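# Move finished pocketed block from vise to outfeed tray

## Task

Remove the finished part (the block with a pocket in its top face) from the vise and set it down flat in the black outfeed tray, pocket facing up, next to the part already sitting there; it must stay there on its own once the gripper lets go.

## Robot and tools

Robot: one six-joint arm (a UR-style arm, joints prefixed arm/) with a parallel two-finger gripper (gripper/). There is only one arm, so every command row describes that single arm plus its gripper.

Scene frame: origin on the table surface straight under the arm base, +z up, +y to the left when facing along +x. The base itself may sit slightly tilted. Positions are in metres, orientation as a quaternion in w,x,y,z order. The reported hand position is approximate and drifts more when the arm is stretched far out.

Gripper frame: fingers point along the gripper's +z; they open and close along its x axis. end_effector_position is the midpoint between the pads; fingertips extend 17.5 mm past it. A flat block juts roughly 9 cm from the last joint's axis toward the gripper's -y and rotates with it. Spinning only the last joint moves the pad midpoint around a 25 mm circle.

Tool execute_actions, argument actions: a list holding zero or one item. An empty list just reports the state, with pictures. An action item is {"rows": [...], "steps": n}: rows is 1 to 15 rows, steps is 1 to 15 (default 15, minimum 8 for an action). One row is used per control step (1/30 s); if rows run out, the last row keeps being used. A wait item is {"steps": n} with n up to 300 and no rows; it sends nothing new. Optional pictures: true attaches camera images to a non-empty call. A rejected call sends nothing.

Each row is exactly 9 numbers in this order: shoulder_pan, shoulder_lift, elbow, wrist_1, wrist_2, wrist_3, gripper position, gripper force_limit, gripper speed. The first six are absolute target joint angles in radians (same convention as the Joint positions line), not offsets. Ranges: pan -3.142 to 3.142; lift -6.283 to 6.283; elbow 0.000 to 3.142; the three wrists -6.283 to 6.283. A target beyond a range end by over 0.010 rad, and farther out than the current angle, gets the call refused; true ends may differ by up to 0.010 rad and a joint pushed past its true end stops there, possibly reported as "joint sent to its limit" (absence of that note proves nothing).

The last three numbers are each in [-1, 1]. position: +1 is fully open (50 mm gap), about -0.65 is pads touching; send -1 to grasp so the fingers close until blocked. force_limit: per-pad force, about 20 N at -1, 102 N at 0, 185 N at +1 (actual may be ~17% higher). speed: gap change rate, 20 mm/s at -1, 85 at 0, 150 at +1. Changed force or speed only apply once position changes by at least 0.01; to soften a grip, open first.

Motion rules: commands are smoothed (~0.17 s lag); joint speed and acceleration are capped, so after big moves the arm may still be travelling when results arrive. Each step the target is clamped to 0.575 rad ahead of the measured angle for pan, lift and elbow and 1.15 rad for the wrists, and all targets are scaled back if they would shift the gripper over 100 mm. So make large moves in several calls. Between calls the arm keeps heading to the last row sent until it nearly stops. Each result is captured 8 steps before the action finishes; those steps run afterwards.

Result lines: the state line gives end_effector_position, end_effector_quat_wxyz and linear/angular velocities. Joint positions and Joint velocities list the six joints in row order (rad, rad/s). Wrist force and Wrist torque are [x y z] in the gripper's own axes, including contact, held weight and inertia; offsets up to ~3.5 N, noise ~1.4 N, saturation ~30 N; "no reading" is harmless. When pressing down, force points from the surface into the arm. object_status: 0 moving; 1 blocked while opening; 2 blocked while closing (a real grasp); 3 reached target or pads met (usually nothing held). A new position value resets it to 0 briefly. position_measured in counts gives opening ≈ (250 - counts) × 0.202 mm. "joint command not followed" means the clearance check altered targets (mount blocks and posts count as arm). HELD marks steps where the row was not fully sent.

After a grasp at force_limit -1 the status stays 2 even if the part slips out, and a grip on a fixed off-center object fades; otherwise the fingers reclose on their own if grip is lost. Occasional tugs on held parts or pushes on loose objects can occur.

Tool zoom_image: camera is cam_high, cam_low or cam_wrist (each 504x504); region is [x0, y0, x1, y1] in that image's pixels, origin top-left, at most 504 by 504.

Tool finished_scene: argument scene is the number of the current scene; it ends and grades it irreversibly, and the part must then stay in place unaided. Answering without any tool call ends everything.

Avoid: contact torque at joint load limits (pan and lift 50.7, elbow 26.3, wrists 8.46 N m, held weight included) or any external force of 150 N, which halts the arm for 10 s; motors above 85 °C (warning from 70 °C) from holding loads, which brakes the arm for minutes; dropping, slamming or shoving objects; and anything leaving the table, which fails the job. Smooth, economical motion is preferred.

Each tool is called after ">>>" as name([rows], argument=value, ...), one row to a line, values as JSON.

## Session

>>> execute_actions(actions=[])

Scene clock: 0.00 s of 5400.00 s.
end_effector_position=(+0.4477, +0.2305, +0.3135) position_measured=3 object_status=3 end_effector_quat_wxyz=(-0.002, +0.902, +0.278, +0.332) end_effector_velocity=(-0.000, +0.000, -0.001) end_effector_angular_velocity=(+0.000, +0.002, +0.000)
Joint positions: [ 0.001 -1.751  1.428 -2.136 -1.503  1.131]
Joint velocities: [ 0.     0.001  0.001 -0.     0.    -0.   ]
Wrist force (N, on the end effector, along its own x y z axes, offset not removed): no reading
Wrist torque (N m, same axes, about the end effector's origin, offset not removed): no reading
camera_calibration (this result's frames):
cam_wrist: T_world_to_cam=[[0.603703, 0.528913, 0.596484, -0.576829], [0.313977, -0.845489, 0.431933, -0.0854707], [0.732776, -0.0734767, -0.676491, 0.0515529], [0, 0, 0, 1]] pos_world=[0.337293, 0.236616, 0.415862]

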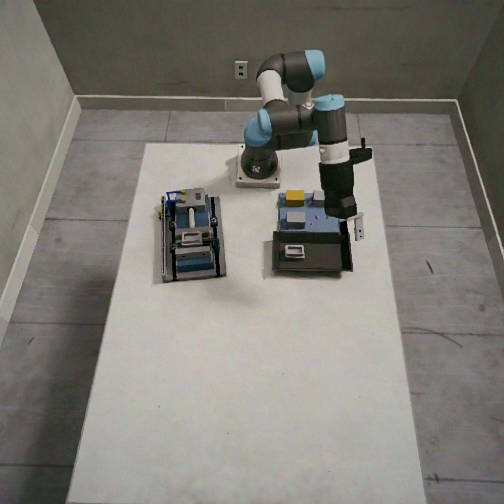

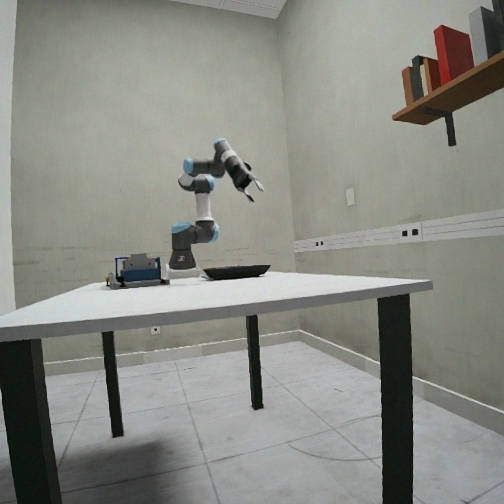

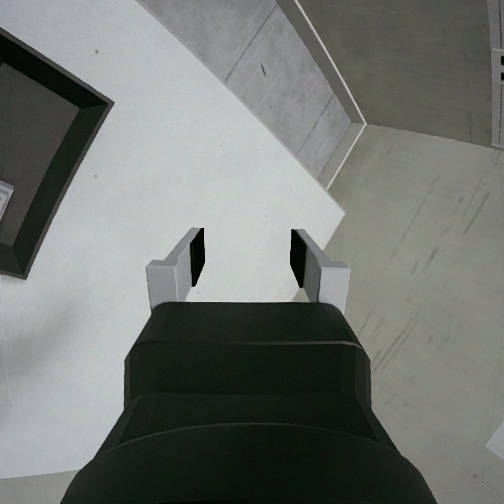

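>>> zoom_image(camera="cam_high", region=[140, 175, 250, 285])

>>> zoom_image(camera="cam_high", region=[265, 185, 365, 285])

>>> zoom_image(camera="cam_low", region=[100, 230, 180, 300])

>>> zoom_image(camera="cam_high", region=[130, 130, 390, 200])

Region (140, 175, 250, 285) of cam_high's 504x504 image, scaled by 4.582, with more detail than that image has.

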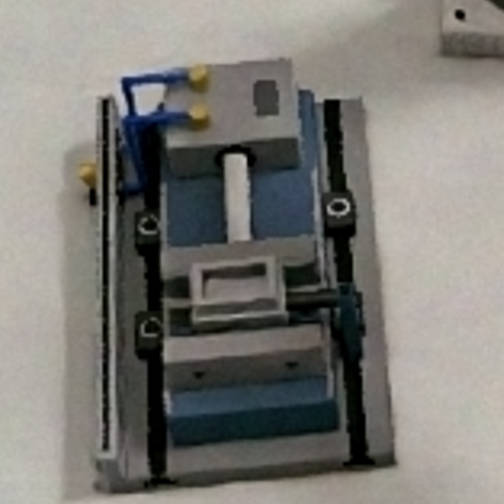

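Region (265, 185, 365, 285) of cam_high's 504x504 image, scaled by 5.040, with more detail than that image has.

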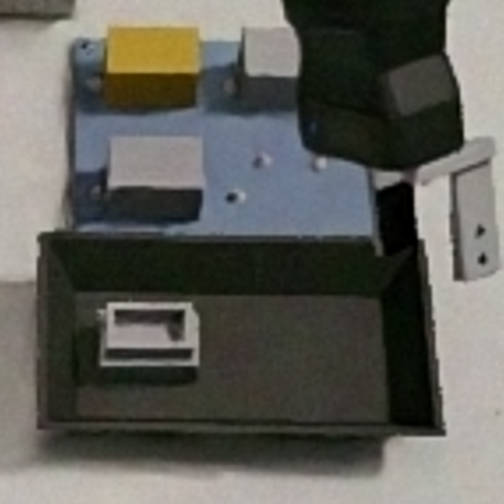

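Region (100, 230, 180, 300) of cam_low's 504x504 image, scaled by 6.300, with more detail than that image has; it fills the top 441 rows of this view, and the rest is white.

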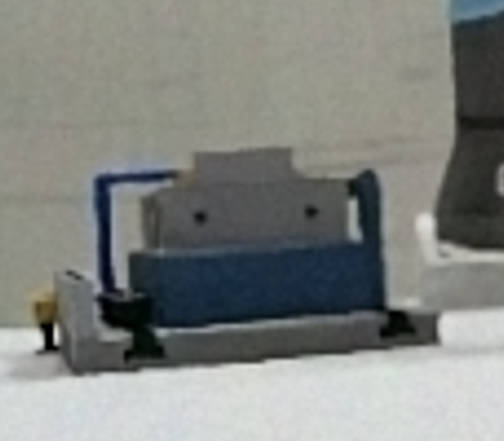

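Region (130, 130, 390, 200) of cam_high's 504x504 image, scaled by 1.938, with more detail than that image has; it fills the top 136 rows of this view, and the rest is white.

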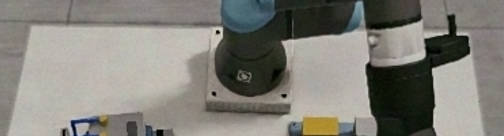

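>>> execute_actions([
  {"rows": [[-0.0024,-1.7503,1.4277,-2.1343,-1.5026,1.1289,1,0,0],[-0.0054,-1.7497,1.4275,-2.1328,-1.5023,1.1270,1,0,0],[-0.0097,-1.7489,1.4272,-2.1306,-1.5019,1.1243,1,0,0],[-0.0156,-1.7477,1.4267,-2.1276,-1.5013,1.1207,1,0,0],[-0.0231,-1.7462,1.4261,-2.1238,-1.5005,1.1160,1,0,0],[-0.0324,-1.7443,1.4254,-2.1191,-1.4995,1.1102,1,0,0],[-0.0435,-1.7421,1.4245,-2.1135,-1.4983,1.1032,1,0,0],[-0.0566,-1.7395,1.4235,-2.1069,-1.4969,1.0951,1,0,0],[-0.0716,-1.7365,1.4223,-2.0993,-1.4954,1.0857,1,0,0],[-0.0887,-1.7331,1.4209,-2.0907,-1.4936,1.0751,1,0,0],[-0.1077,-1.7293,1.4194,-2.0810,-1.4916,1.0632,1,0,0],[-0.1288,-1.7251,1.4178,-2.0704,-1.4893,1.0500,1,0,0],[-0.1518,-1.7205,1.4159,-2.0588,-1.4869,1.0357,1,0,0],[-0.1767,-1.7155,1.4140,-2.0462,-1.4843,1.0201,1,0,0],[-0.2035,-1.7101,1.4119,-2.0326,-1.4815,1.0035,1,0,0]], "steps": 15},
])

>>> execute_actions([
  {"rows": [[-0.2320,-1.7044,1.4096,-2.0182,-1.4785,0.9857,1,0,0],[-0.2621,-1.6984,1.4072,-2.0030,-1.4753,0.9669,1,0,0],[-0.2939,-1.6921,1.4047,-1.9869,-1.4720,0.9471,1,0,0],[-0.3270,-1.6854,1.4021,-1.9702,-1.4685,0.9264,1,0,0],[-0.3614,-1.6786,1.3994,-1.9528,-1.4648,0.9049,1,0,0],[-0.3970,-1.6714,1.3966,-1.9348,-1.4611,0.8827,1,0,0],[-0.4336,-1.6641,1.3937,-1.9163,-1.4572,0.8599,1,0,0],[-0.4710,-1.6567,1.3908,-1.8974,-1.4533,0.8366,1,0,0],[-0.5091,-1.6490,1.3878,-1.8781,-1.4493,0.8128,1,0,0],[-0.5478,-1.6413,1.3847,-1.8586,-1.4452,0.7887,1,0,0],[-0.5867,-1.6335,1.3816,-1.8389,-1.4411,0.7644,1,0,0],[-0.6259,-1.6257,1.3786,-1.8191,-1.4370,0.7400,1,0,0],[-0.6651,-1.6179,1.3755,-1.7993,-1.4329,0.7155,1,0,0],[-0.7040,-1.6101,1.3724,-1.7796,-1.4288,0.6912,1,0,0],[-0.7427,-1.6024,1.3693,-1.7601,-1.4247,0.6671,1,0,0]], "steps": 15},
])

>>> execute_actions([
  {"rows": [[-0.7808,-1.5947,1.3663,-1.7408,-1.4207,0.6433,1,0,0],[-0.8182,-1.5873,1.3634,-1.7219,-1.4168,0.6200,1,0,0],[-0.8548,-1.5800,1.3605,-1.7034,-1.4129,0.5972,1,0,0],[-0.8904,-1.5728,1.3577,-1.6854,-1.4092,0.5750,1,0,0],[-0.9248,-1.5660,1.3550,-1.6680,-1.4055,0.5535,1,0,0],[-0.9579,-1.5593,1.3524,-1.6513,-1.4020,0.5328,1,0,0],[-0.9897,-1.5530,1.3499,-1.6352,-1.3987,0.5130,1,0,0],[-1.0198,-1.5470,1.3475,-1.6200,-1.3955,0.4942,1,0,0],[-1.0483,-1.5413,1.3452,-1.6056,-1.3925,0.4764,1,0,0],[-1.0751,-1.5359,1.3431,-1.5920,-1.3897,0.4598,1,0,0],[-1.1000,-1.5309,1.3412,-1.5794,-1.3871,0.4442,1,0,0],[-1.1230,-1.5263,1.3393,-1.5678,-1.3847,0.4299,1,0,0],[-1.1441,-1.5221,1.3377,-1.5572,-1.3824,0.4167,1,0,0],[-1.1631,-1.5183,1.3362,-1.5475,-1.3804,0.4048,1,0,0],[-1.1802,-1.5149,1.3348,-1.5389,-1.3786,0.3942,1,0,0]], "steps": 15},
])

>>> execute_actions([
  {"rows": [[-1.1952,-1.5119,1.3336,-1.5313,-1.3771,0.3848,1,0,0],[-1.2083,-1.5093,1.3326,-1.5247,-1.3757,0.3767,1,0,0],[-1.2194,-1.5071,1.3317,-1.5191,-1.3745,0.3697,1,0,0],[-1.2287,-1.5052,1.3310,-1.5144,-1.3735,0.3639,1,0,0],[-1.2362,-1.5037,1.3304,-1.5106,-1.3727,0.3592,1,0,0],[-1.2421,-1.5025,1.3299,-1.5076,-1.3721,0.3556,1,0,0],[-1.2464,-1.5017,1.3296,-1.5054,-1.3717,0.3529,1,0,0],[-1.2528,-1.5004,1.3291,-1.5022,-1.3710,0.3489,1,0,0]], "steps": 15},
])

>>> execute_actions([
  {"steps": 16},
], pictures=true)

Scene clock: 7.73 s of 5400.00 s.
end_effector_position=(+0.4496, +0.2258, +0.3105) position_measured=3 object_status=3 end_effector_quat_wxyz=(+0.002, +0.903, +0.277, +0.327) end_effector_velocity=(+0.022, -0.052, -0.033) end_effector_angular_velocity=(-0.088, +0.079, -0.054)
Joint positions: [-0.012 -1.749  1.427 -2.129 -1.502  1.123]
Joint velocities: [-0.145  0.03  -0.012  0.076  0.016 -0.094]
Wrist force (N, on the end effector, along its own x y z axes, offset not removed): [0.7 -1.7 1.0]
Wrist torque (N m, same axes, about the end effector's origin, offset not removed): [-0.28 -0.12 -0.06]
Steps of this call (steps 1 to 90: nothing new was sent; then 4.50 s passed at rest; steps 91 to 97: the first 7 steps of this action). Readings (joint positions | what the end effector reports):
91: [0.001 -1.751 1.428 -2.136 -1.503 1.131] | position_measured=3 object_status=3
92: [0.000 -1.751 1.428 -2.136 -1.503 1.131] | position_measured=3 object_status=3
94: [-0.002 -1.751 1.428 -2.135 -1.503 1.129] | position_measured=3 object_status=3
97: the state above

Scene clock: 8.23 s of 5400.00 s.
end_effector_position=(+0.4741, +0.1287, +0.2577) position_measured=3 object_status=3 end_effector_quat_wxyz=(+0.052, +0.936, +0.253, +0.241) end_effector_velocity=(+0.035, -0.342, -0.160) end_effector_angular_velocity=(-0.313, +0.536, -0.331)
Joint positions: [-0.267 -1.696  1.406 -1.997 -1.474  0.959]
Joint velocities: [-0.874  0.178 -0.071  0.45   0.094 -0.556]
Wrist force (N, on the end effector, along its own x y z axes, offset not removed): [2.6 -0.6 0.0]
Wrist torque (N m, same axes, about the end effector's origin, offset not removed): [-0.10 -0.43 -0.09]
Steps of this call (steps 1 to 8: the last 8 steps of your previous action; steps 9 to 15: the first 7 steps of this action). Readings (joint positions | what the end effector reports):
9: [-0.119 -1.726 1.418 -2.074 -1.490 1.054] | position_measured=3 object_status=3
10: [-0.139 -1.722 1.417 -2.063 -1.488 1.041] | position_measured=3 object_status=3
12: [-0.185 -1.713 1.413 -2.039 -1.483 1.012] | position_measured=3 object_status=3
15: the state above

Scene clock: 8.73 s of 5400.00 s.
end_effector_position=(+0.4390, -0.0711, +0.1850) position_measured=3 object_status=3 end_effector_quat_wxyz=(+0.062, +0.981, +0.166, +0.076) end_effector_velocity=(-0.169, -0.358, -0.096) end_effector_angular_velocity=(+0.129, +0.532, -0.469)
Joint positions: [-0.803 -1.588  1.364 -1.724 -1.417  0.623]
Joint velocities: [-1.075  0.212 -0.083  0.533  0.108 -0.658]
Wrist force (N, on the end effector, along its own x y z axes, offset not removed): [0.7 -0.2 2.1]
Wrist torque (N m, same axes, about the end effector's origin, offset not removed): [-0.08 -0.12 0.00]
Steps of this call (steps 1 to 8: the last 8 steps of your previous action; steps 9 to 15: the first 7 steps of this action). Readings (joint positions | what the end effector reports):
9: [-0.578 -1.633 1.381 -1.837 -1.441 0.763] | position_measured=3 object_status=3
10: [-0.616 -1.625 1.378 -1.818 -1.437 0.739] | position_measured=3 object_status=3
12: [-0.692 -1.610 1.372 -1.780 -1.429 0.692] | position_measured=3 object_status=3
15: the state above

Scene clock: 9.23 s of 5400.00 s.
end_effector_position=(+0.3604, -0.1816, +0.1617) position_measured=3 object_status=3 end_effector_quat_wxyz=(+0.009, +0.997, +0.080, +0.006) end_effector_velocity=(-0.088, -0.087, -0.012) end_effector_angular_velocity=(+0.123, +0.086, -0.185)
Joint positions: [-1.193 -1.512  1.334 -1.532 -1.377  0.386]
Joint velocities: [-0.375  0.072 -0.029  0.182  0.038 -0.223]
Wrist force (N, on the end effector, along its own x y z axes, offset not removed): [0.5 0.8 1.0]
Wrist torque (N m, same axes, about the end effector's origin, offset not removed): [0.06 -0.10 -0.01]
Steps of this call (steps 1 to 8: the last 8 steps of your previous action; steps 9 to 15: the first 7 steps of this action). Readings (joint positions | what the end effector reports):
9: [-1.083 -1.533 1.342 -1.586 -1.388 0.452] | position_measured=3 object_status=3
10: [-1.106 -1.529 1.340 -1.574 -1.386 0.438] | position_measured=3 object_status=3
12: [-1.146 -1.521 1.337 -1.554 -1.382 0.414] | position_measured=3 object_status=3
15: the state above

Scene clock: 9.77 s of 5400.00 s.
end_effector_position=(+0.3462, -0.1946, +0.1599) position_measured=3 object_status=3 end_effector_quat_wxyz=(-0.002, +0.998, +0.065, +0.000) end_effector_velocity=(-0.002, -0.002, -0.000) end_effector_angular_velocity=(+0.003, +0.000, -0.005)
Joint positions: [-1.252 -1.501  1.329 -1.503 -1.371  0.35 ]
Joint velocities: [-0.009  0.002 -0.001  0.003  0.002 -0.004]
Wrist force (N, on the end effector, along its own x y z axes, offset not removed): [1.0 0.7 1.1]
Wrist torque (N m, same axes, about the end effector's origin, offset not removed): [0.08 -0.21 -0.01]
Kept back: nothing.
Steps of this call (steps 1 to 8: the last 8 steps of your previous action; steps 9 to 16: the robot went on to your last target). Readings (joint positions | what the end effector reports):
1: [-1.204 -1.510 1.333 -1.526 -1.376 0.378] | position_measured=3 object_status=3
2: [-1.215 -1.508 1.332 -1.521 -1.375 0.372] | position_measured=3 object_status=3
4: [-1.230 -1.505 1.331 -1.514 -1.373 0.363] | position_measured=3 object_status=3
8: [-1.245 -1.502 1.330 -1.506 -1.372 0.354] | position_measured=3 object_status=3
16: the state above
camera_calibration (this result's frames):
cam_wrist: T_world_to_cam=[[0.986107, 0.16596, 0.00714565, -0.307916], [0.155935, -0.939652, 0.304531, -0.289955], [0.0572544, -0.299186, -0.952475, 0.224823], [0, 0, 0, 1]] pos_world=[0.33598, -0.154091, 0.304639]

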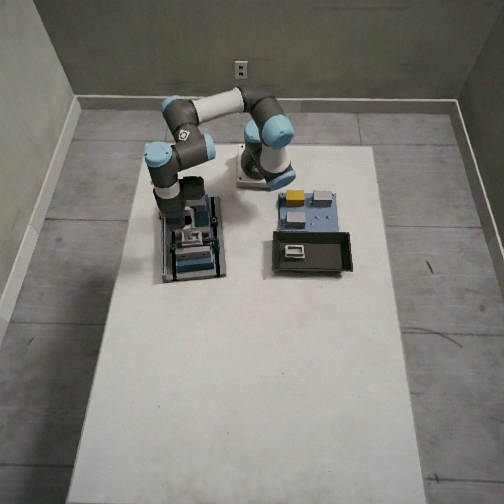

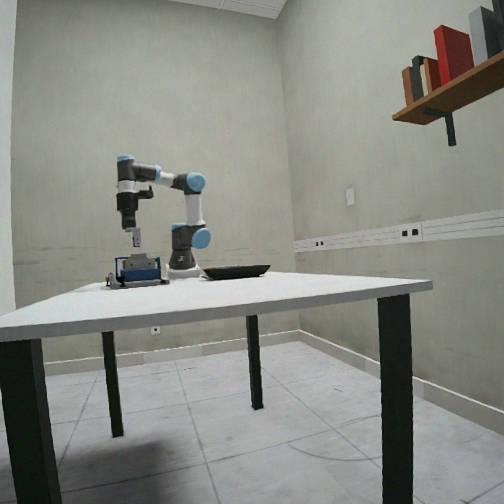

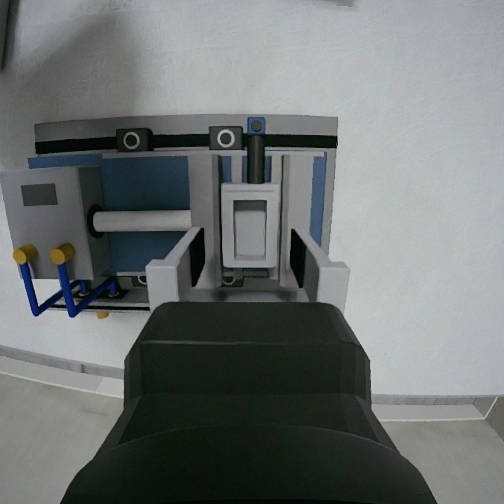

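>>> zoom_image(camera="cam_wrist", region=[170, 145, 330, 305])

>>> zoom_image(camera="cam_low", region=[105, 220, 175, 290])

Region (170, 145, 330, 305) of cam_wrist's 504x504 image, scaled by 3.150, with more detail than that image has.

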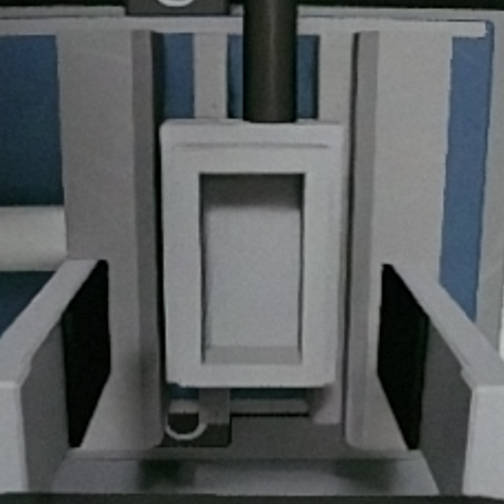

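Region (105, 220, 175, 290) of cam_low's 504x504 image, scaled by 7.200, with more detail than that image has.

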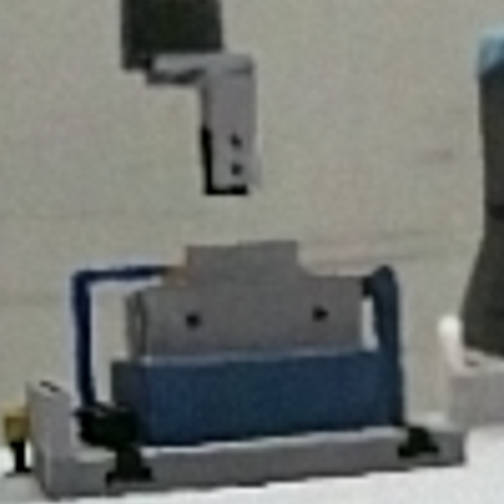

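>>> execute_actions([
  {"rows": [[-1.2524,-1.5002,1.3310,-1.5044,-1.3710,0.3491,1,0,-0.5],[-1.2514,-1.4997,1.3364,-1.5105,-1.3711,0.3498,1,0,-0.5],[-1.2498,-1.4989,1.3448,-1.5199,-1.3713,0.3509,1,0,-0.5],[-1.2478,-1.4979,1.3555,-1.5321,-1.3715,0.3522,1,0,-0.5],[-1.2454,-1.4968,1.3682,-1.5464,-1.3718,0.3538,1,0,-0.5],[-1.2428,-1.4955,1.3821,-1.5622,-1.3721,0.3555,1,0,-0.5],[-1.2400,-1.4941,1.3969,-1.5789,-1.3724,0.3574,1,0,-0.5],[-1.2372,-1.4927,1.4120,-1.5959,-1.3726,0.3592,1,0,-0.5],[-1.2344,-1.4913,1.4268,-1.6126,-1.3729,0.3611,1,0,-0.5],[-1.2318,-1.4900,1.4407,-1.6284,-1.3732,0.3628,1,0,-0.5],[-1.2294,-1.4889,1.4534,-1.6427,-1.3735,0.3644,1,0,-0.5],[-1.2274,-1.4879,1.4641,-1.6549,-1.3737,0.3657,1,0,-0.5],[-1.2258,-1.4871,1.4725,-1.6643,-1.3739,0.3668,1,0,-0.5],[-1.2248,-1.4866,1.4779,-1.6704,-1.3740,0.3675,1,0,-0.5],[-1.2244,-1.4864,1.4798,-1.6726,-1.3740,0.3677,1,0,-0.5]], "steps": 15},
])

>>> execute_actions([
  {"rows": [[-1.2244,-1.4864,1.4798,-1.6726,-1.3740,0.3677,1,0,-0.5],[-1.2244,-1.4864,1.4798,-1.6726,-1.3740,0.3677,1,0,-0.5],[-1.2244,-1.4864,1.4798,-1.6726,-1.3740,0.3677,1,0,-0.5],[-1.2244,-1.4864,1.4798,-1.6726,-1.3740,0.3677,1,0,-0.5],[-1.2244,-1.4864,1.4798,-1.6726,-1.3740,0.3677,1,0,-0.5],[-1.2244,-1.4864,1.4798,-1.6726,-1.3740,0.3677,1,0,-0.5],[-1.2244,-1.4864,1.4798,-1.6726,-1.3740,0.3677,1,0,-0.5],[-1.2244,-1.4864,1.4798,-1.6726,-1.3740,0.3677,-1,0,-0.5]], "steps": 15},
], pictures=true)

>>> execute_actions([
  {"steps": 22},
], pictures=true)

Scene clock: 14.53 s of 5400.00 s.
end_effector_position=(+0.3464, -0.1950, +0.1552) position_measured=3 object_status=3 end_effector_quat_wxyz=(-0.002, +0.998, +0.066, +0.001) end_effector_velocity=(+0.004, -0.001, -0.055) end_effector_angular_velocity=(-0.005, -0.002, +0.018)
Joint positions: [-1.249 -1.499  1.349 -1.525 -1.371  0.351]
Joint velocities: [ 0.046  0.022  0.23  -0.266 -0.006  0.03 ]
Wrist force (N, on the end effector, along its own x y z axes, offset not removed): [2.1 1.1 0.2]
Wrist torque (N m, same axes, about the end effector's origin, offset not removed): [0.17 -0.37 -0.07]
Steps of this call (steps 1 to 15: the robot went on to your last target; steps 16 to 90: nothing new was sent; then 1.53 s passed at rest; steps 91 to 97: the first 7 steps of this action). Readings (joint positions | what the end effector reports):
91: [-1.253 -1.500 1.329 -1.502 -1.371 0.349] | position_measured=3 object_status=3
92: [-1.253 -1.500 1.329 -1.502 -1.371 0.349] | position_measured=3 object_status=3
94: [-1.252 -1.500 1.332 -1.506 -1.371 0.349] | position_measured=3 object_status=3
97: the state above

Scene clock: 15.03 s of 5400.00 s.
end_effector_position=(+0.3471, -0.1933, +0.1257) position_measured=3 object_status=3 end_effector_quat_wxyz=(-0.002, +0.998, +0.070, +0.000) end_effector_velocity=(-0.001, +0.001, -0.013) end_effector_angular_velocity=(-0.000, +0.001, +0.004)
Joint positions: [-1.226 -1.487  1.473 -1.665 -1.374  0.367]
Joint velocities: [ 0.01   0.005  0.054 -0.061 -0.003  0.006]
Wrist force (N, on the end effector, along its own x y z axes, offset not removed): [2.0 1.4 1.3]
Wrist torque (N m, same axes, about the end effector's origin, offset not removed): [0.15 -0.35 -0.04]
Steps of this call (steps 1 to 8: the last 8 steps of your previous action; steps 9 to 15: the first 7 steps of this action). Readings (joint positions | what the end effector reports):
9: [-1.231 -1.489 1.447 -1.636 -1.373 0.364] | position_measured=3 object_status=3
10: [-1.229 -1.489 1.454 -1.644 -1.374 0.365] | position_measured=3 object_status=3
12: [-1.227 -1.488 1.465 -1.656 -1.374 0.366] | position_measured=3 object_status=3
15: the state above
camera_calibration (this result's frames):
cam_wrist: T_world_to_cam=[[0.98456, 0.174907, 0.00707725, -0.306425], [0.164495, -0.938267, 0.304295, -0.281015], [0.0598635, -0.298432, -0.952552, 0.191803], [0, 0, 0, 1]] pos_world=[0.336437, -0.152832, 0.270382]

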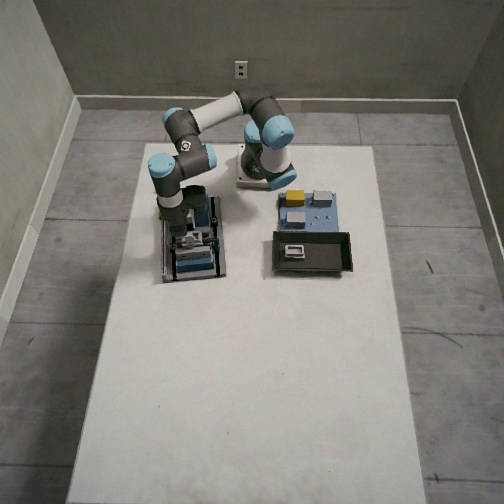

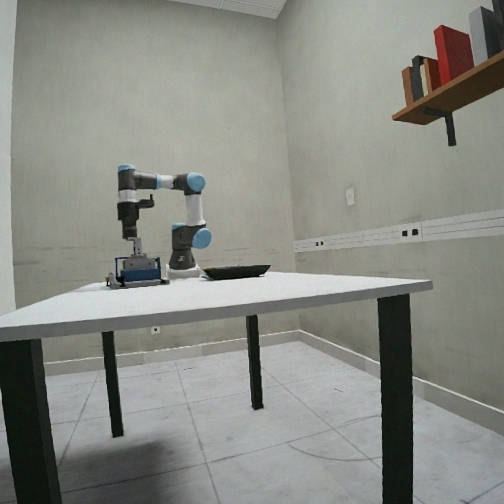

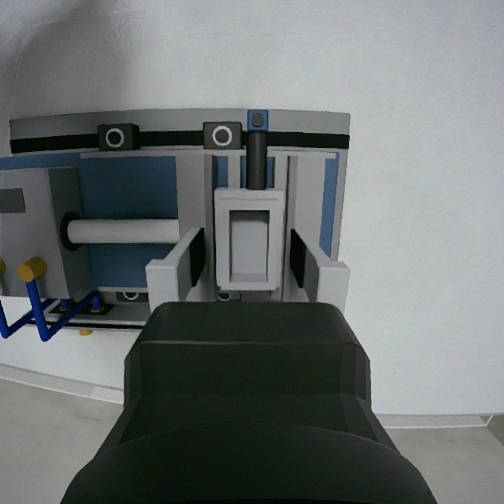

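Scene clock: 15.77 s of 5400.00 s.
end_effector_position=(+0.3470, -0.1930, +0.1240) position_measured=98 object_status=2 end_effector_quat_wxyz=(-0.002, +0.998, +0.070, +0.000) end_effector_velocity=(-0.000, -0.000, +0.000) end_effector_angular_velocity=(-0.000, +0.000, +0.000)
Joint positions: [-1.224 -1.486  1.48  -1.673 -1.374  0.368]
Joint velocities: [-0.    -0.    -0.     0.    -0.    -0.001]
Wrist force (N, on the end effector, along its own x y z axes, offset not removed): [0.8 -1.0 -4.0]
Wrist torque (N m, same axes, about the end effector's origin, offset not removed): [0.00 -0.37 0.01]
Kept back: nothing.
Steps of this call (steps 1 to 8: the last 8 steps of your previous action; steps 9 to 15: the robot went on to your last target; steps 16 to 22: nothing new was sent). Readings (joint positions | what the end effector reports):
1: [-1.225 -1.487 1.474 -1.667 -1.374 0.367] | position_measured=6 object_status=0
2: [-1.225 -1.487 1.476 -1.668 -1.374 0.367] | position_measured=15 object_status=0
4: [-1.225 -1.487 1.477 -1.670 -1.374 0.367] | position_measured=32 object_status=0
8: [-1.225 -1.486 1.479 -1.672 -1.374 0.368] | position_measured=67 object_status=0
22: the state above
The arm was judged still, so your last target was given up. Only a new action makes it travel on or press farther. Fingers that are still opening or closing keep moving.
camera_calibration (this result's frames):
cam_wrist: T_world_to_cam=[[0.984483, 0.17534, 0.00706189, -0.306313], [0.164916, -0.938208, 0.30425, -0.280441], [0.0599728, -0.298365, -0.952566, 0.190296], [0, 0, 0, 1]] pos_world=[0.336397, -0.152625, 0.268757]

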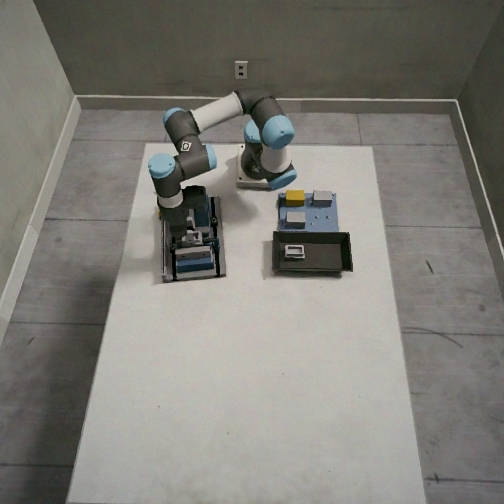

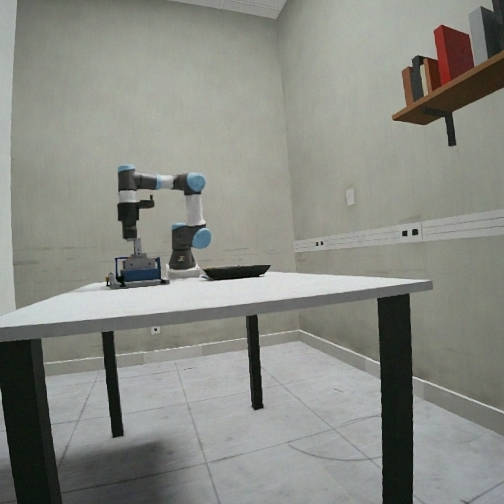

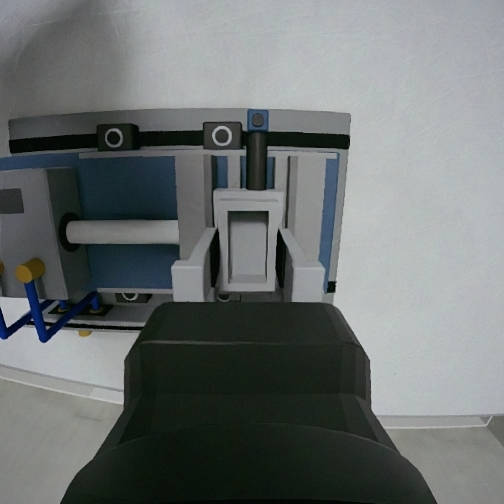

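>>> execute_actions([
  {"rows": [[-1.2247,-1.4867,1.4781,-1.6705,-1.3740,0.3674,-1,0,-0.5],[-1.2255,-1.4877,1.4733,-1.6647,-1.3739,0.3666,-1,0,-0.5],[-1.2267,-1.4891,1.4657,-1.6553,-1.3738,0.3653,-1,0,-0.5],[-1.2284,-1.4908,1.4554,-1.6430,-1.3736,0.3636,-1,0,-0.5],[-1.2304,-1.4928,1.4428,-1.6281,-1.3734,0.3616,-1,0,-0.5],[-1.2327,-1.4947,1.4281,-1.6109,-1.3731,0.3593,-1,0,-0.5],[-1.2352,-1.4966,1.4115,-1.5919,-1.3729,0.3567,-1,0,-0.5],[-1.2380,-1.4982,1.3933,-1.5716,-1.3726,0.3540,-1,0,-0.5],[-1.2408,-1.4995,1.3739,-1.5503,-1.3723,0.3511,-1,0,-0.5],[-1.2433,-1.5005,1.3537,-1.5286,-1.3721,0.3487,-1,0,-0.5],[-1.2450,-1.5011,1.3331,-1.5070,-1.3720,0.3469,-1,0,-0.5],[-1.2459,-1.5014,1.3129,-1.4860,-1.3720,0.3461,-1,0,-0.5],[-1.2457,-1.5015,1.2933,-1.4661,-1.3723,0.3468,-1,0,-0.5],[-1.2438,-1.5016,1.2752,-1.4479,-1.3729,0.3490,-1,0,-0.5],[-1.2401,-1.5015,1.2590,-1.4319,-1.3737,0.3532,-1,0,-0.5]], "steps": 15},
])

>>> execute_actions([
  {"rows": [[-1.2346,-1.5014,1.2454,-1.4185,-1.3749,0.3595,-1,0,-0.5],[-1.2269,-1.5017,1.2350,-1.4085,-1.3765,0.3680,-1,0,-0.5],[-1.2168,-1.5023,1.2285,-1.4022,-1.3784,0.3791,-1,0,-0.5],[-1.2044,-1.5034,1.2263,-1.4000,-1.3808,0.3927,-1,0,-0.5],[-1.1895,-1.5051,1.2292,-1.4025,-1.3836,0.4091,-1,0,-0.5],[-1.1723,-1.5073,1.2351,-1.4079,-1.3868,0.4280,-1,0,-0.5],[-1.1530,-1.5097,1.2417,-1.4139,-1.3904,0.4491,-1,0,-0.5],[-1.1318,-1.5123,1.2490,-1.4206,-1.3943,0.4724,-1,0,-0.5],[-1.1085,-1.5152,1.2569,-1.4279,-1.3986,0.4978,-1,0,-0.5],[-1.0833,-1.5184,1.2655,-1.4358,-1.4033,0.5254,-1,0,-0.5],[-1.0563,-1.5217,1.2748,-1.4442,-1.4083,0.5550,-1,0,-0.5],[-1.0275,-1.5253,1.2847,-1.4533,-1.4137,0.5866,-1,0,-0.5],[-0.9970,-1.5291,1.2951,-1.4628,-1.4193,0.6200,-1,0,-0.5],[-0.9650,-1.5331,1.3060,-1.4728,-1.4253,0.6551,-1,0,-0.5],[-0.9315,-1.5373,1.3175,-1.4833,-1.4315,0.6917,-1,0,-0.5]], "steps": 15},
])

>>> execute_actions([
  {"rows": [[-0.8967,-1.5416,1.3294,-1.4942,-1.4379,0.7299,-1,0,-0.5],[-0.8608,-1.5461,1.3417,-1.5055,-1.4446,0.7692,-1,0,-0.5],[-0.8238,-1.5507,1.3544,-1.5171,-1.4515,0.8097,-1,0,-0.5],[-0.7860,-1.5554,1.3673,-1.5289,-1.4585,0.8512,-1,0,-0.5],[-0.7475,-1.5602,1.3805,-1.5410,-1.4656,0.8934,-1,0,-0.5],[-0.7084,-1.5651,1.3938,-1.5532,-1.4729,0.9361,-1,0,-0.5],[-0.6691,-1.5700,1.4073,-1.5656,-1.4802,0.9793,-1,0,-0.5],[-0.6295,-1.5749,1.4209,-1.5780,-1.4875,1.0226,-1,0,-0.5],[-0.5899,-1.5798,1.4344,-1.5903,-1.4948,1.0659,-1,0,-0.5],[-0.5506,-1.5847,1.4479,-1.6027,-1.5021,1.1091,-1,0,-0.5],[-0.5115,-1.5896,1.4612,-1.6149,-1.5094,1.1518,-1,0,-0.5],[-0.4730,-1.5944,1.4744,-1.6270,-1.5165,1.1940,-1,0,-0.5],[-0.4352,-1.5991,1.4873,-1.6388,-1.5235,1.2355,-1,0,-0.5],[-0.3982,-1.6037,1.5000,-1.6504,-1.5304,1.2760,-1,0,-0.5],[-0.3623,-1.6080,1.5133,-1.6629,-1.5371,1.3153,-1,0,-0.5]], "steps": 15},
])

>>> execute_actions([
  {"rows": [[-0.3276,-1.6117,1.5280,-1.6772,-1.5435,1.3534,-1,0,-0.5],[-0.2943,-1.6150,1.5441,-1.6932,-1.5496,1.3899,-1,0,-0.5],[-0.2624,-1.6176,1.5612,-1.7107,-1.5556,1.4248,-1,0,-0.5],[-0.2322,-1.6197,1.5791,-1.7295,-1.5612,1.4579,-1,0,-0.5],[-0.2036,-1.6212,1.5977,-1.7494,-1.5665,1.4893,-1,0,-0.5],[-0.1770,-1.6220,1.6168,-1.7702,-1.5714,1.5186,-1,0,-0.5],[-0.1521,-1.6223,1.6361,-1.7917,-1.5760,1.5458,-1,0,-0.5],[-0.1292,-1.6218,1.6554,-1.8138,-1.5803,1.5709,-1,0,-0.5],[-0.1084,-1.6206,1.6747,-1.8363,-1.5841,1.5938,-1,0,-0.5],[-0.0895,-1.6188,1.6937,-1.8589,-1.5876,1.6145,-1,0,-0.5],[-0.0727,-1.6163,1.7122,-1.8816,-1.5907,1.6330,-1,0,-0.5],[-0.0579,-1.6131,1.7301,-1.9042,-1.5934,1.6492,-1,0,-0.5],[-0.0452,-1.6093,1.7473,-1.9264,-1.5958,1.6632,-1,0,-0.5],[-0.0344,-1.6049,1.7637,-1.9483,-1.5977,1.6751,-1,0,-0.5],[-0.0254,-1.6000,1.7792,-1.9696,-1.5994,1.6849,-1,0,-0.5]], "steps": 15},
])

>>> execute_actions([
  {"rows": [[-0.0184,-1.5946,1.7936,-1.9901,-1.6007,1.6928,-1,0,-0.5],[-0.0128,-1.5888,1.8071,-2.0100,-1.6017,1.6988,-1,0,-0.5],[-0.0088,-1.5828,1.8194,-2.0288,-1.6024,1.7032,-1,0,-0.5],[-0.0062,-1.5767,1.8306,-2.0465,-1.6029,1.7062,-1,0,-0.5],[-0.0047,-1.5704,1.8409,-2.0631,-1.6031,1.7079,-1,0,-0.5],[-0.0040,-1.5642,1.8499,-2.0786,-1.6033,1.7087,-1,0,-0.5],[-0.0039,-1.5583,1.8581,-2.0926,-1.6033,1.7088,-1,0,-0.5],[-0.0043,-1.5528,1.8651,-2.1052,-1.6032,1.7085,-1,0,-0.5],[-0.0045,-1.5478,1.8712,-2.1163,-1.6031,1.7083,-1,0,-0.5],[-0.0048,-1.5434,1.8763,-2.1258,-1.6031,1.7080,-1,0,-0.5],[-0.0049,-1.5398,1.8804,-2.1335,-1.6031,1.7078,-1,0,-0.5],[-0.0051,-1.5372,1.8834,-2.1392,-1.6030,1.7077,-1,0,-0.5],[-0.0052,-1.5355,1.8853,-2.1427,-1.6030,1.7076,-1,0,-0.5],[-0.0052,-1.5349,1.8859,-2.1438,-1.6030,1.7076,-1,0,-0.5]], "steps": 15},
])

>>> execute_actions([
  {"steps": 16},
], pictures=true)

Scene clock: 34.40 s of 5400.00 s.
end_effector_position=(+0.3469, -0.1930, +0.1286) position_measured=98 object_status=2 end_effector_quat_wxyz=(-0.002, +0.998, +0.070, +0.000) end_effector_velocity=(-0.001, -0.001, +0.059) end_effector_angular_velocity=(+0.001, +0.000, -0.000)
Joint positions: [-1.227 -1.489  1.461 -1.65  -1.374  0.365]
Joint velocities: [-0.038 -0.038 -0.229  0.276  0.004 -0.039]
Wrist force (N, on the end effector, along its own x y z axes, offset not removed): [0.9 -0.6 2.4]
Wrist torque (N m, same axes, about the end effector's origin, offset not removed): [-0.13 -0.14 -0.01]
Steps of this call (steps 1 to 90: nothing new was sent; then 15.40 s passed at rest; steps 91 to 97: the first 7 steps of this action). Readings (joint positions | what the end effector reports):
91: [-1.224 -1.486 1.480 -1.673 -1.374 0.368] | position_measured=98 object_status=2
92: [-1.224 -1.486 1.480 -1.673 -1.374 0.368] | position_measured=98 object_status=2
94: [-1.225 -1.487 1.477 -1.669 -1.374 0.368] | position_measured=98 object_status=2
97: the state above

Scene clock: 34.90 s of 5400.00 s.
end_effector_position=(+0.3542, -0.1806, +0.1746) position_measured=98 object_status=2 end_effector_quat_wxyz=(-0.003, +0.998, +0.067, -0.002) end_effector_velocity=(+0.049, +0.094, +0.029) end_effector_angular_velocity=(+0.010, +0.039, -0.036)
Joint positions: [-1.214 -1.503  1.254 -1.428 -1.379  0.383]
Joint velocities: [ 0.288 -0.031 -0.153  0.158 -0.059  0.323]
Wrist force (N, on the end effector, along its own x y z axes, offset not removed): [-0.5 0.2 1.7]
Wrist torque (N m, same axes, about the end effector's origin, offset not removed): [-0.11 0.04 0.02]
Steps of this call (steps 1 to 8: the last 8 steps of your previous action; steps 9 to 15: the first 7 steps of this action). Readings (joint positions | what the end effector reports):
9: [-1.241 -1.500 1.331 -1.505 -1.372 0.351] | position_measured=98 object_status=2
10: [-1.241 -1.500 1.314 -1.487 -1.373 0.352] | position_measured=98 object_status=2
12: [-1.235 -1.501 1.283 -1.456 -1.374 0.359] | position_measured=98 object_status=2
15: the state above

Scene clock: 35.40 s of 5400.00 s.
end_effector_position=(+0.3923, -0.0707, +0.1587) position_measured=98 object_status=2 end_effector_quat_wxyz=(-0.004, +0.999, +0.047, -0.018) end_effector_velocity=(+0.060, +0.331, -0.052) end_effector_angular_velocity=(-0.027, +0.051, -0.106)
Joint positions: [-0.862 -1.547  1.345 -1.509 -1.447  0.775]
Joint velocities: [ 1.03  -0.131  0.35  -0.323 -0.194  1.132]
Wrist force (N, on the end effector, along its own x y z axes, offset not removed): [2.1 0.2 2.1]
Wrist torque (N m, same axes, about the end effector's origin, offset not removed): [-0.02 -0.38 -0.08]
Steps of this call (steps 1 to 8: the last 8 steps of your previous action; steps 9 to 15: the first 7 steps of this action). Readings (joint positions | what the end effector reports):
9: [-1.048 -1.524 1.283 -1.452 -1.411 0.568] | position_measured=98 object_status=2
10: [-1.021 -1.527 1.291 -1.460 -1.416 0.598] | position_measured=98 object_status=2
12: [-0.961 -1.535 1.311 -1.478 -1.428 0.665] | position_measured=98 object_status=2
15: the state above

Scene clock: 35.90 s of 5400.00 s.
end_effector_position=(+0.3821, +0.1058, +0.1366) position_measured=98 object_status=2 end_effector_quat_wxyz=(+0.002, +1.000, +0.018, -0.014) end_effector_velocity=(-0.088, +0.294, -0.057) end_effector_angular_velocity=(-0.001, -0.072, -0.086)
Joint positions: [-0.312 -1.612  1.548 -1.701 -1.548  1.377]
Joint velocities: [ 0.959 -0.075  0.486 -0.502 -0.172  1.029]
Wrist force (N, on the end effector, along its own x y z axes, offset not removed): [1.4 -1.2 1.8]
Wrist torque (N m, same axes, about the end effector's origin, offset not removed): [-0.19 -0.28 -0.06]
Steps of this call (steps 1 to 8: the last 8 steps of your previous action; steps 9 to 15: the first 7 steps of this action). Readings (joint positions | what the end effector reports):
9: [-0.525 -1.590 1.460 -1.615 -1.509 1.145] | position_measured=98 object_status=2
10: [-0.488 -1.594 1.473 -1.627 -1.516 1.186] | position_measured=98 object_status=2
12: [-0.414 -1.602 1.501 -1.654 -1.530 1.265] | position_measured=98 object_status=2
15: the state above

Scene clock: 36.40 s of 5400.00 s.
end_effector_position=(+0.3438, +0.1904, +0.0894) position_measured=98 object_status=2 end_effector_quat_wxyz=(-0.001, +1.000, +0.004, -0.001) end_effector_velocity=(-0.032, +0.050, -0.103) end_effector_angular_velocity=(+0.007, -0.017, -0.017)
Joint positions: [-0.026 -1.586  1.8   -2.005 -1.599  1.685]
Joint velocities: [ 0.169  0.16   0.371 -0.544 -0.032  0.182]
Wrist force (N, on the end effector, along its own x y z axes, offset not removed): [1.4 -0.2 2.2]
Wrist torque (N m, same axes, about the end effector's origin, offset not removed): [-0.03 -0.24 -0.07]
Steps of this call (steps 1 to 8: the last 8 steps of your previous action; steps 9 to 15: the first 7 steps of this action). Readings (joint positions | what the end effector reports):
9: [-0.089 -1.612 1.708 -1.882 -1.588 1.616] | position_measured=98 object_status=2
10: [-0.074 -1.608 1.726 -1.904 -1.591 1.633] | position_measured=98 object_status=2
12: [-0.050 -1.601 1.758 -1.946 -1.595 1.659] | position_measured=98 object_status=2
15: the state above

Scene clock: 36.93 s of 5400.00 s.
end_effector_position=(+0.3391, +0.1969, +0.0627) position_measured=98 object_status=2 end_effector_quat_wxyz=(-0.002, +1.000, +0.003, +0.000) end_effector_velocity=(-0.001, +0.001, -0.006) end_effector_angular_velocity=(+0.001, +0.000, -0.000)
Joint positions: [-0.005 -1.536  1.884 -2.14  -1.603  1.707]
Joint velocities: [ 0.001  0.011  0.018 -0.029  0.001  0.002]
Wrist force (N, on the end effector, along its own x y z axes, offset not removed): [2.0 0.0 2.9]
Wrist torque (N m, same axes, about the end effector's origin, offset not removed): [-0.01 -0.41 -0.03]
Kept back: nothing.
Steps of this call (steps 1 to 8: the last 8 steps of your previous action; steps 9 to 16: the robot went on to your last target). Readings (joint positions | what the end effector reports):
1: [-0.021 -1.580 1.812 -2.023 -1.600 1.690] | position_measured=98 object_status=2
2: [-0.017 -1.575 1.823 -2.040 -1.601 1.695] | position_measured=98 object_status=2
4: [-0.012 -1.564 1.842 -2.070 -1.602 1.700] | position_measured=98 object_status=2
8: [-0.007 -1.547 1.869 -2.114 -1.603 1.705] | position_measured=98 object_status=2
16: the state above
camera_calibration (this result's frames):
cam_wrist: T_world_to_cam=[[0.999127, 0.0412583, 0.00651186, -0.34499], [0.037328, -0.951933, 0.304022, 0.151363], [0.0187423, -0.303513, -0.952643, 0.263743], [0, 0, 0, 1]] pos_world=[0.334096, 0.238371, 0.207481]

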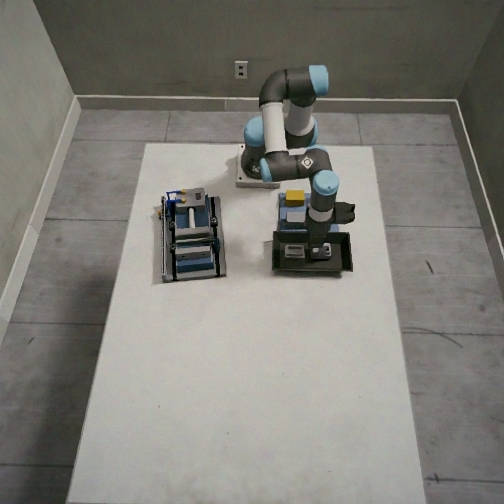

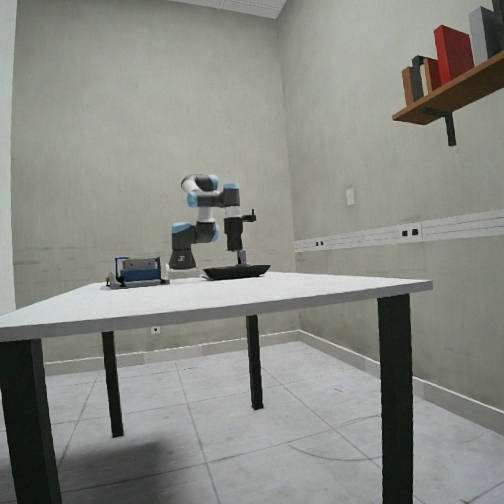

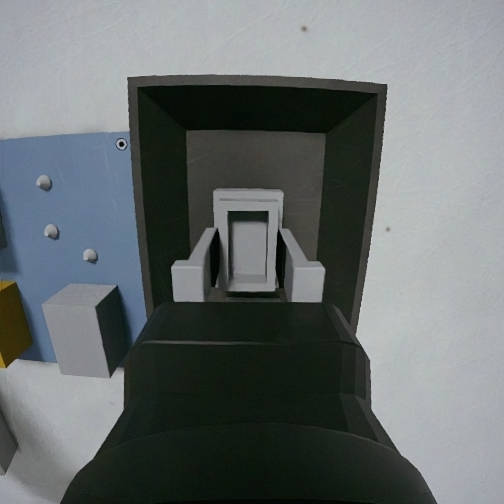

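>>> execute_actions(actions=[])

Scene clock: 37.97 s of 5400.00 s.
end_effector_position=(+0.3390, +0.1971, +0.0620) position_measured=98 object_status=2 end_effector_quat_wxyz=(-0.002, +1.000, +0.003, +0.000) end_effector_velocity=(-0.000, -0.001, -0.000) end_effector_angular_velocity=(-0.003, +0.001, -0.001)
Joint positions: [-0.005 -1.535  1.886 -2.144 -1.603  1.708]
Joint velocities: [-0.    -0.001  0.     0.001 -0.003  0.001]
Wrist force (N, on the end effector, along its own x y z axes, offset not removed): [1.2 -0.9 3.7]
Wrist torque (N m, same axes, about the end effector's origin, offset not removed): [-0.18 -0.24 -0.05]
Kept back: nothing.
Steps of this call (steps 1 to 15: the robot went on to your last target; steps 16 to 31: nothing new was sent). Readings (joint positions | what the end effector reports):
1: [-0.005 -1.536 1.884 -2.141 -1.603 1.707] | position_measured=98 object_status=2
2: [-0.005 -1.536 1.885 -2.142 -1.603 1.707] | position_measured=98 object_status=2
4: [-0.005 -1.535 1.885 -2.143 -1.603 1.707] | position_measured=98 object_status=2
8: [-0.005 -1.535 1.886 -2.143 -1.603 1.708] | position_measured=98 object_status=2
31: the state above
The arm was judged still, so your last target was given up. Only a new action makes it travel on or press farther. Fingers that are still opening or closing keep moving.
camera_calibration (this result's frames):
cam_wrist: T_world_to_cam=[[0.999125, 0.0413066, 0.0064978, -0.344868], [0.037379, -0.951942, 0.303987, 0.151703], [0.0187422, -0.303479, -0.952654, 0.26307], [0, 0, 0, 1]] pos_world=[0.333965, 0.238494, 0.20674]

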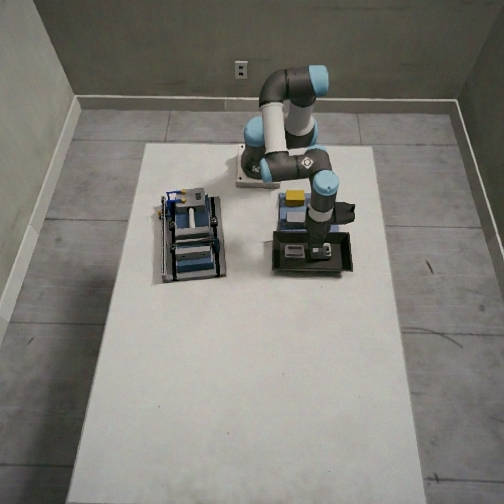

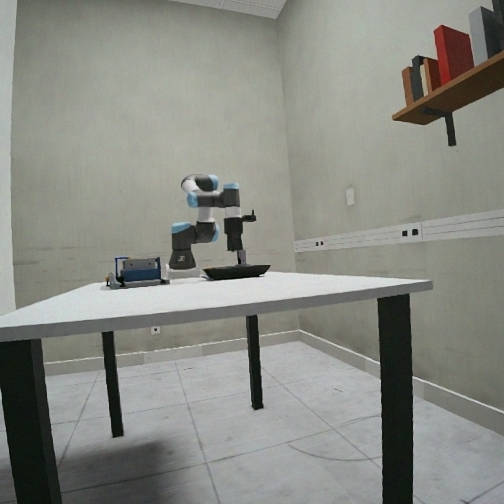

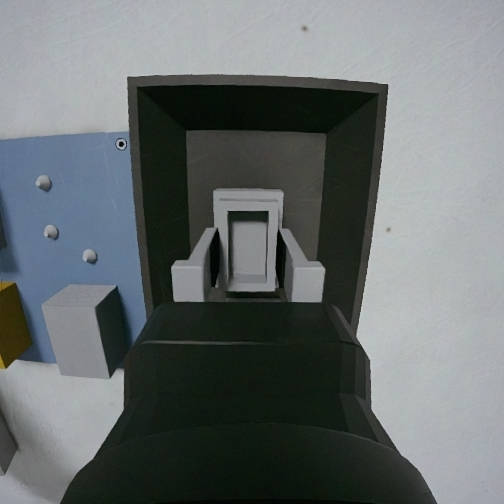

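>>> execute_actions([
  {"rows": [[-0.0053,-1.5338,1.8871,-2.1462,-1.6030,1.7075,-1,0,-0.5],[-0.0053,-1.5326,1.8884,-2.1486,-1.6030,1.7075,-1,0,-0.5],[-0.0054,-1.5315,1.8896,-2.1510,-1.6030,1.7074,-1,0,-0.5],[-0.0054,-1.5303,1.8909,-2.1534,-1.6030,1.7074,-1,0,-0.5],[-0.0055,-1.5292,1.8921,-2.1558,-1.6030,1.7073,-1,0,-0.5],[-0.0056,-1.5281,1.8934,-2.1581,-1.6030,1.7073,-1,0,-0.5],[-0.0056,-1.5269,1.8946,-2.1605,-1.6030,1.7072,-1,0,-0.5],[-0.0057,-1.5258,1.8959,-2.1629,-1.6030,1.7072,-1,0,-0.5]], "steps": 15},
])

>>> execute_actions([
  {"steps": 14},
])

Scene clock: 38.80 s of 5400.00 s.
end_effector_position=(+0.3390, +0.1970, +0.0606) position_measured=98 object_status=2 end_effector_quat_wxyz=(-0.002, +1.000, +0.002, +0.000) end_effector_velocity=(+0.000, +0.000, -0.012) end_effector_angular_velocity=(+0.001, +0.000, -0.002)
Joint positions: [-0.005 -1.532  1.889 -2.151 -1.603  1.708]
Joint velocities: [-0.002  0.027  0.029 -0.056  0.001  0.   ]
Wrist force (N, on the end effector, along its own x y z axes, offset not removed): [1.9 -0.7 2.9]
Wrist torque (N m, same axes, about the end effector's origin, offset not removed): [-0.09 -0.35 -0.05]
Steps of this call (steps 1 to 18: nothing new was sent; steps 19 to 25: the first 7 steps of this action). Readings (joint positions | what the end effector reports):
19: [-0.005 -1.535 1.886 -2.144 -1.603 1.708] | position_measured=98 object_status=2
20: [-0.005 -1.535 1.886 -2.144 -1.603 1.708] | position_measured=98 object_status=2
22: [-0.005 -1.534 1.887 -2.145 -1.603 1.708] | position_measured=98 object_status=2
25: the state above

Scene clock: 39.27 s of 5400.00 s.
end_effector_position=(+0.3390, +0.1970, +0.0581) position_measured=98 object_status=2 end_effector_quat_wxyz=(-0.002, +1.000, +0.003, +0.000) end_effector_velocity=(-0.000, -0.000, -0.001) end_effector_angular_velocity=(-0.001, +0.000, +0.000)
Joint positions: [-0.006 -1.526  1.896 -2.163 -1.603  1.707]
Joint velocities: [ 0.001  0.001  0.002 -0.003 -0.001  0.   ]
Wrist force (N, on the end effector, along its own x y z axes, offset not removed): [1.1 -0.1 3.1]
Wrist torque (N m, same axes, about the end effector's origin, offset not removed): [-0.03 -0.17 -0.02]
Kept back: nothing.
Steps of this call (steps 1 to 8: the last 8 steps of your previous action; steps 9 to 14: the robot went on to your last target). Readings (joint positions | what the end effector reports):
1: [-0.005 -1.531 1.890 -2.153 -1.603 1.708] | position_measured=98 object_status=2
2: [-0.005 -1.530 1.892 -2.155 -1.603 1.707] | position_measured=98 object_status=2
4: [-0.006 -1.528 1.893 -2.158 -1.603 1.707] | position_measured=98 object_status=2
8: [-0.006 -1.527 1.895 -2.161 -1.603 1.707] | position_measured=98 object_status=2
14: the state above

>>> execute_actions([
  {"rows": [[-0.0057,-1.5250,1.8967,-2.1645,-1.6030,1.7072,-1,0,-0.5],[-0.0058,-1.5243,1.8976,-2.1661,-1.6030,1.7071,-1,0,-0.5],[-0.0058,-1.5235,1.8984,-2.1677,-1.6030,1.7071,-1,0,-0.5]], "steps": 15},
])

>>> execute_actions([
  {"steps": 10},
])

Scene clock: 39.77 s of 5400.00 s.
end_effector_position=(+0.3389, +0.1970, +0.0573) position_measured=98 object_status=2 end_effector_quat_wxyz=(-0.002, +1.000, +0.003, +0.000) end_effector_velocity=(-0.000, +0.000, -0.003) end_effector_angular_velocity=(+0.001, -0.001, -0.001)
Joint positions: [-0.006 -1.524  1.898 -2.166 -1.603  1.707]
Joint velocities: [ 0.     0.006  0.007 -0.014  0.001  0.001]
Wrist force (N, on the end effector, along its own x y z axes, offset not removed): [1.4 0.1 3.4]
Wrist torque (N m, same axes, about the end effector's origin, offset not removed): [0.00 -0.23 -0.03]
Steps of this call (steps 1 to 8: the robot went on to your last target; steps 9 to 15: the first 7 steps of this action). Readings (joint positions | what the end effector reports):
9: [-0.006 -1.526 1.896 -2.163 -1.603 1.707] | position_measured=98 object_status=2
10: [-0.006 -1.526 1.896 -2.163 -1.603 1.707] | position_measured=98 object_status=2
12: [-0.006 -1.525 1.897 -2.164 -1.603 1.707] | position_measured=98 object_status=2
15: the state above

Scene clock: 40.10 s of 5400.00 s.
end_effector_position=(+0.3389, +0.1970, +0.0570) position_measured=98 object_status=2 end_effector_quat_wxyz=(-0.002, +1.000, +0.003, +0.000) end_effector_velocity=(+0.001, +0.000, +0.000) end_effector_angular_velocity=(+0.001, -0.002, -0.000)
Joint positions: [-0.006 -1.524  1.898 -2.168 -1.603  1.707]
Joint velocities: [-0.     0.001 -0.    -0.003  0.001 -0.   ]
Wrist force (N, on the end effector, along its own x y z axes, offset not removed): [1.2 0.5 2.3]
Wrist torque (N m, same axes, about the end effector's origin, offset not removed): [0.06 -0.22 -0.04]
Kept back: nothing.
Steps of this call (steps 1 to 8: the last 8 steps of your previous action; steps 9 to 10: the robot went on to your last target). Readings (joint positions | what the end effector reports):
1: [-0.006 -1.524 1.898 -2.166 -1.603 1.707] | position_measured=98 object_status=2
2: [-0.006 -1.524 1.898 -2.167 -1.603 1.707] | position_measured=98 object_status=2
4: [-0.006 -1.524 1.898 -2.167 -1.603 1.707] | position_measured=98 object_status=2
8: [-0.006 -1.524 1.898 -2.168 -1.603 1.707] | position_measured=98 object_status=2
10: the state above

>>> execute_actions([
  {"rows": [[-0.0058,-1.5228,1.8992,-2.1693,-1.6030,1.7070,-1,0,-0.5],[-0.0059,-1.5220,1.9000,-2.1709,-1.6030,1.7070,-1,0,-0.5],[-0.0059,-1.5212,1.9008,-2.1725,-1.6030,1.7069,-1,0,-0.5]], "steps": 15},
])

>>> execute_actions([
  {"steps": 10},
])

Scene clock: 40.60 s of 5400.00 s.
end_effector_position=(+0.3390, +0.1970, +0.0564) position_measured=98 object_status=2 end_effector_quat_wxyz=(-0.002, +1.000, +0.003, +0.000) end_effector_velocity=(+0.001, -0.000, -0.002) end_effector_angular_velocity=(-0.002, -0.003, +0.002)
Joint positions: [-0.006 -1.522  1.9   -2.171 -1.603  1.707]
Joint velocities: [ 0.     0.006  0.005 -0.013 -0.002 -0.002]
Wrist force (N, on the end effector, along its own x y z axes, offset not removed): [1.4 -1.0 0.4]
Wrist torque (N m, same axes, about the end effector's origin, offset not removed): [-0.25 -0.33 -0.09]
Steps of this call (steps 1 to 8: the robot went on to your last target; steps 9 to 15: the first 7 steps of this action). Readings (joint positions | what the end effector reports):
9: [-0.006 -1.524 1.898 -2.168 -1.603 1.707] | position_measured=98 object_status=2
10: [-0.006 -1.523 1.898 -2.168 -1.603 1.707] | position_measured=98 object_status=2
12: [-0.006 -1.523 1.899 -2.169 -1.603 1.707] | position_measured=98 object_status=2
15: the state above

Scene clock: 40.93 s of 5400.00 s.
end_effector_position=(+0.3390, +0.1970, +0.0561) position_measured=98 object_status=2 end_effector_quat_wxyz=(-0.002, +1.000, +0.003, +0.000) end_effector_velocity=(-0.001, -0.000, -0.001) end_effector_angular_velocity=(-0.001, +0.002, -0.000)
Joint positions: [-0.006 -1.521  1.901 -2.172 -1.603  1.707]
Joint velocities: [ 0.     0.001  0.001  0.    -0.001  0.001]
Wrist force (N, on the end effector, along its own x y z axes, offset not removed): [0.3 2.8 -6.0]
Wrist torque (N m, same axes, about the end effector's origin, offset not removed): [0.10 -0.67 -0.15]
Kept back: nothing.
Steps of this call (steps 1 to 8: the last 8 steps of your previous action; steps 9 to 10: the robot went on to your last target). Readings (joint positions | what the end effector reports):
1: [-0.006 -1.522 1.900 -2.171 -1.603 1.707] | position_measured=98 object_status=2
2: [-0.006 -1.522 1.900 -2.172 -1.603 1.707] | position_measured=98 object_status=2
4: [-0.006 -1.522 1.900 -2.172 -1.603 1.707] | position_measured=98 object_status=2
8: [-0.006 -1.521 1.901 -2.172 -1.603 1.707] | position_measured=98 object_status=2
10: the state above


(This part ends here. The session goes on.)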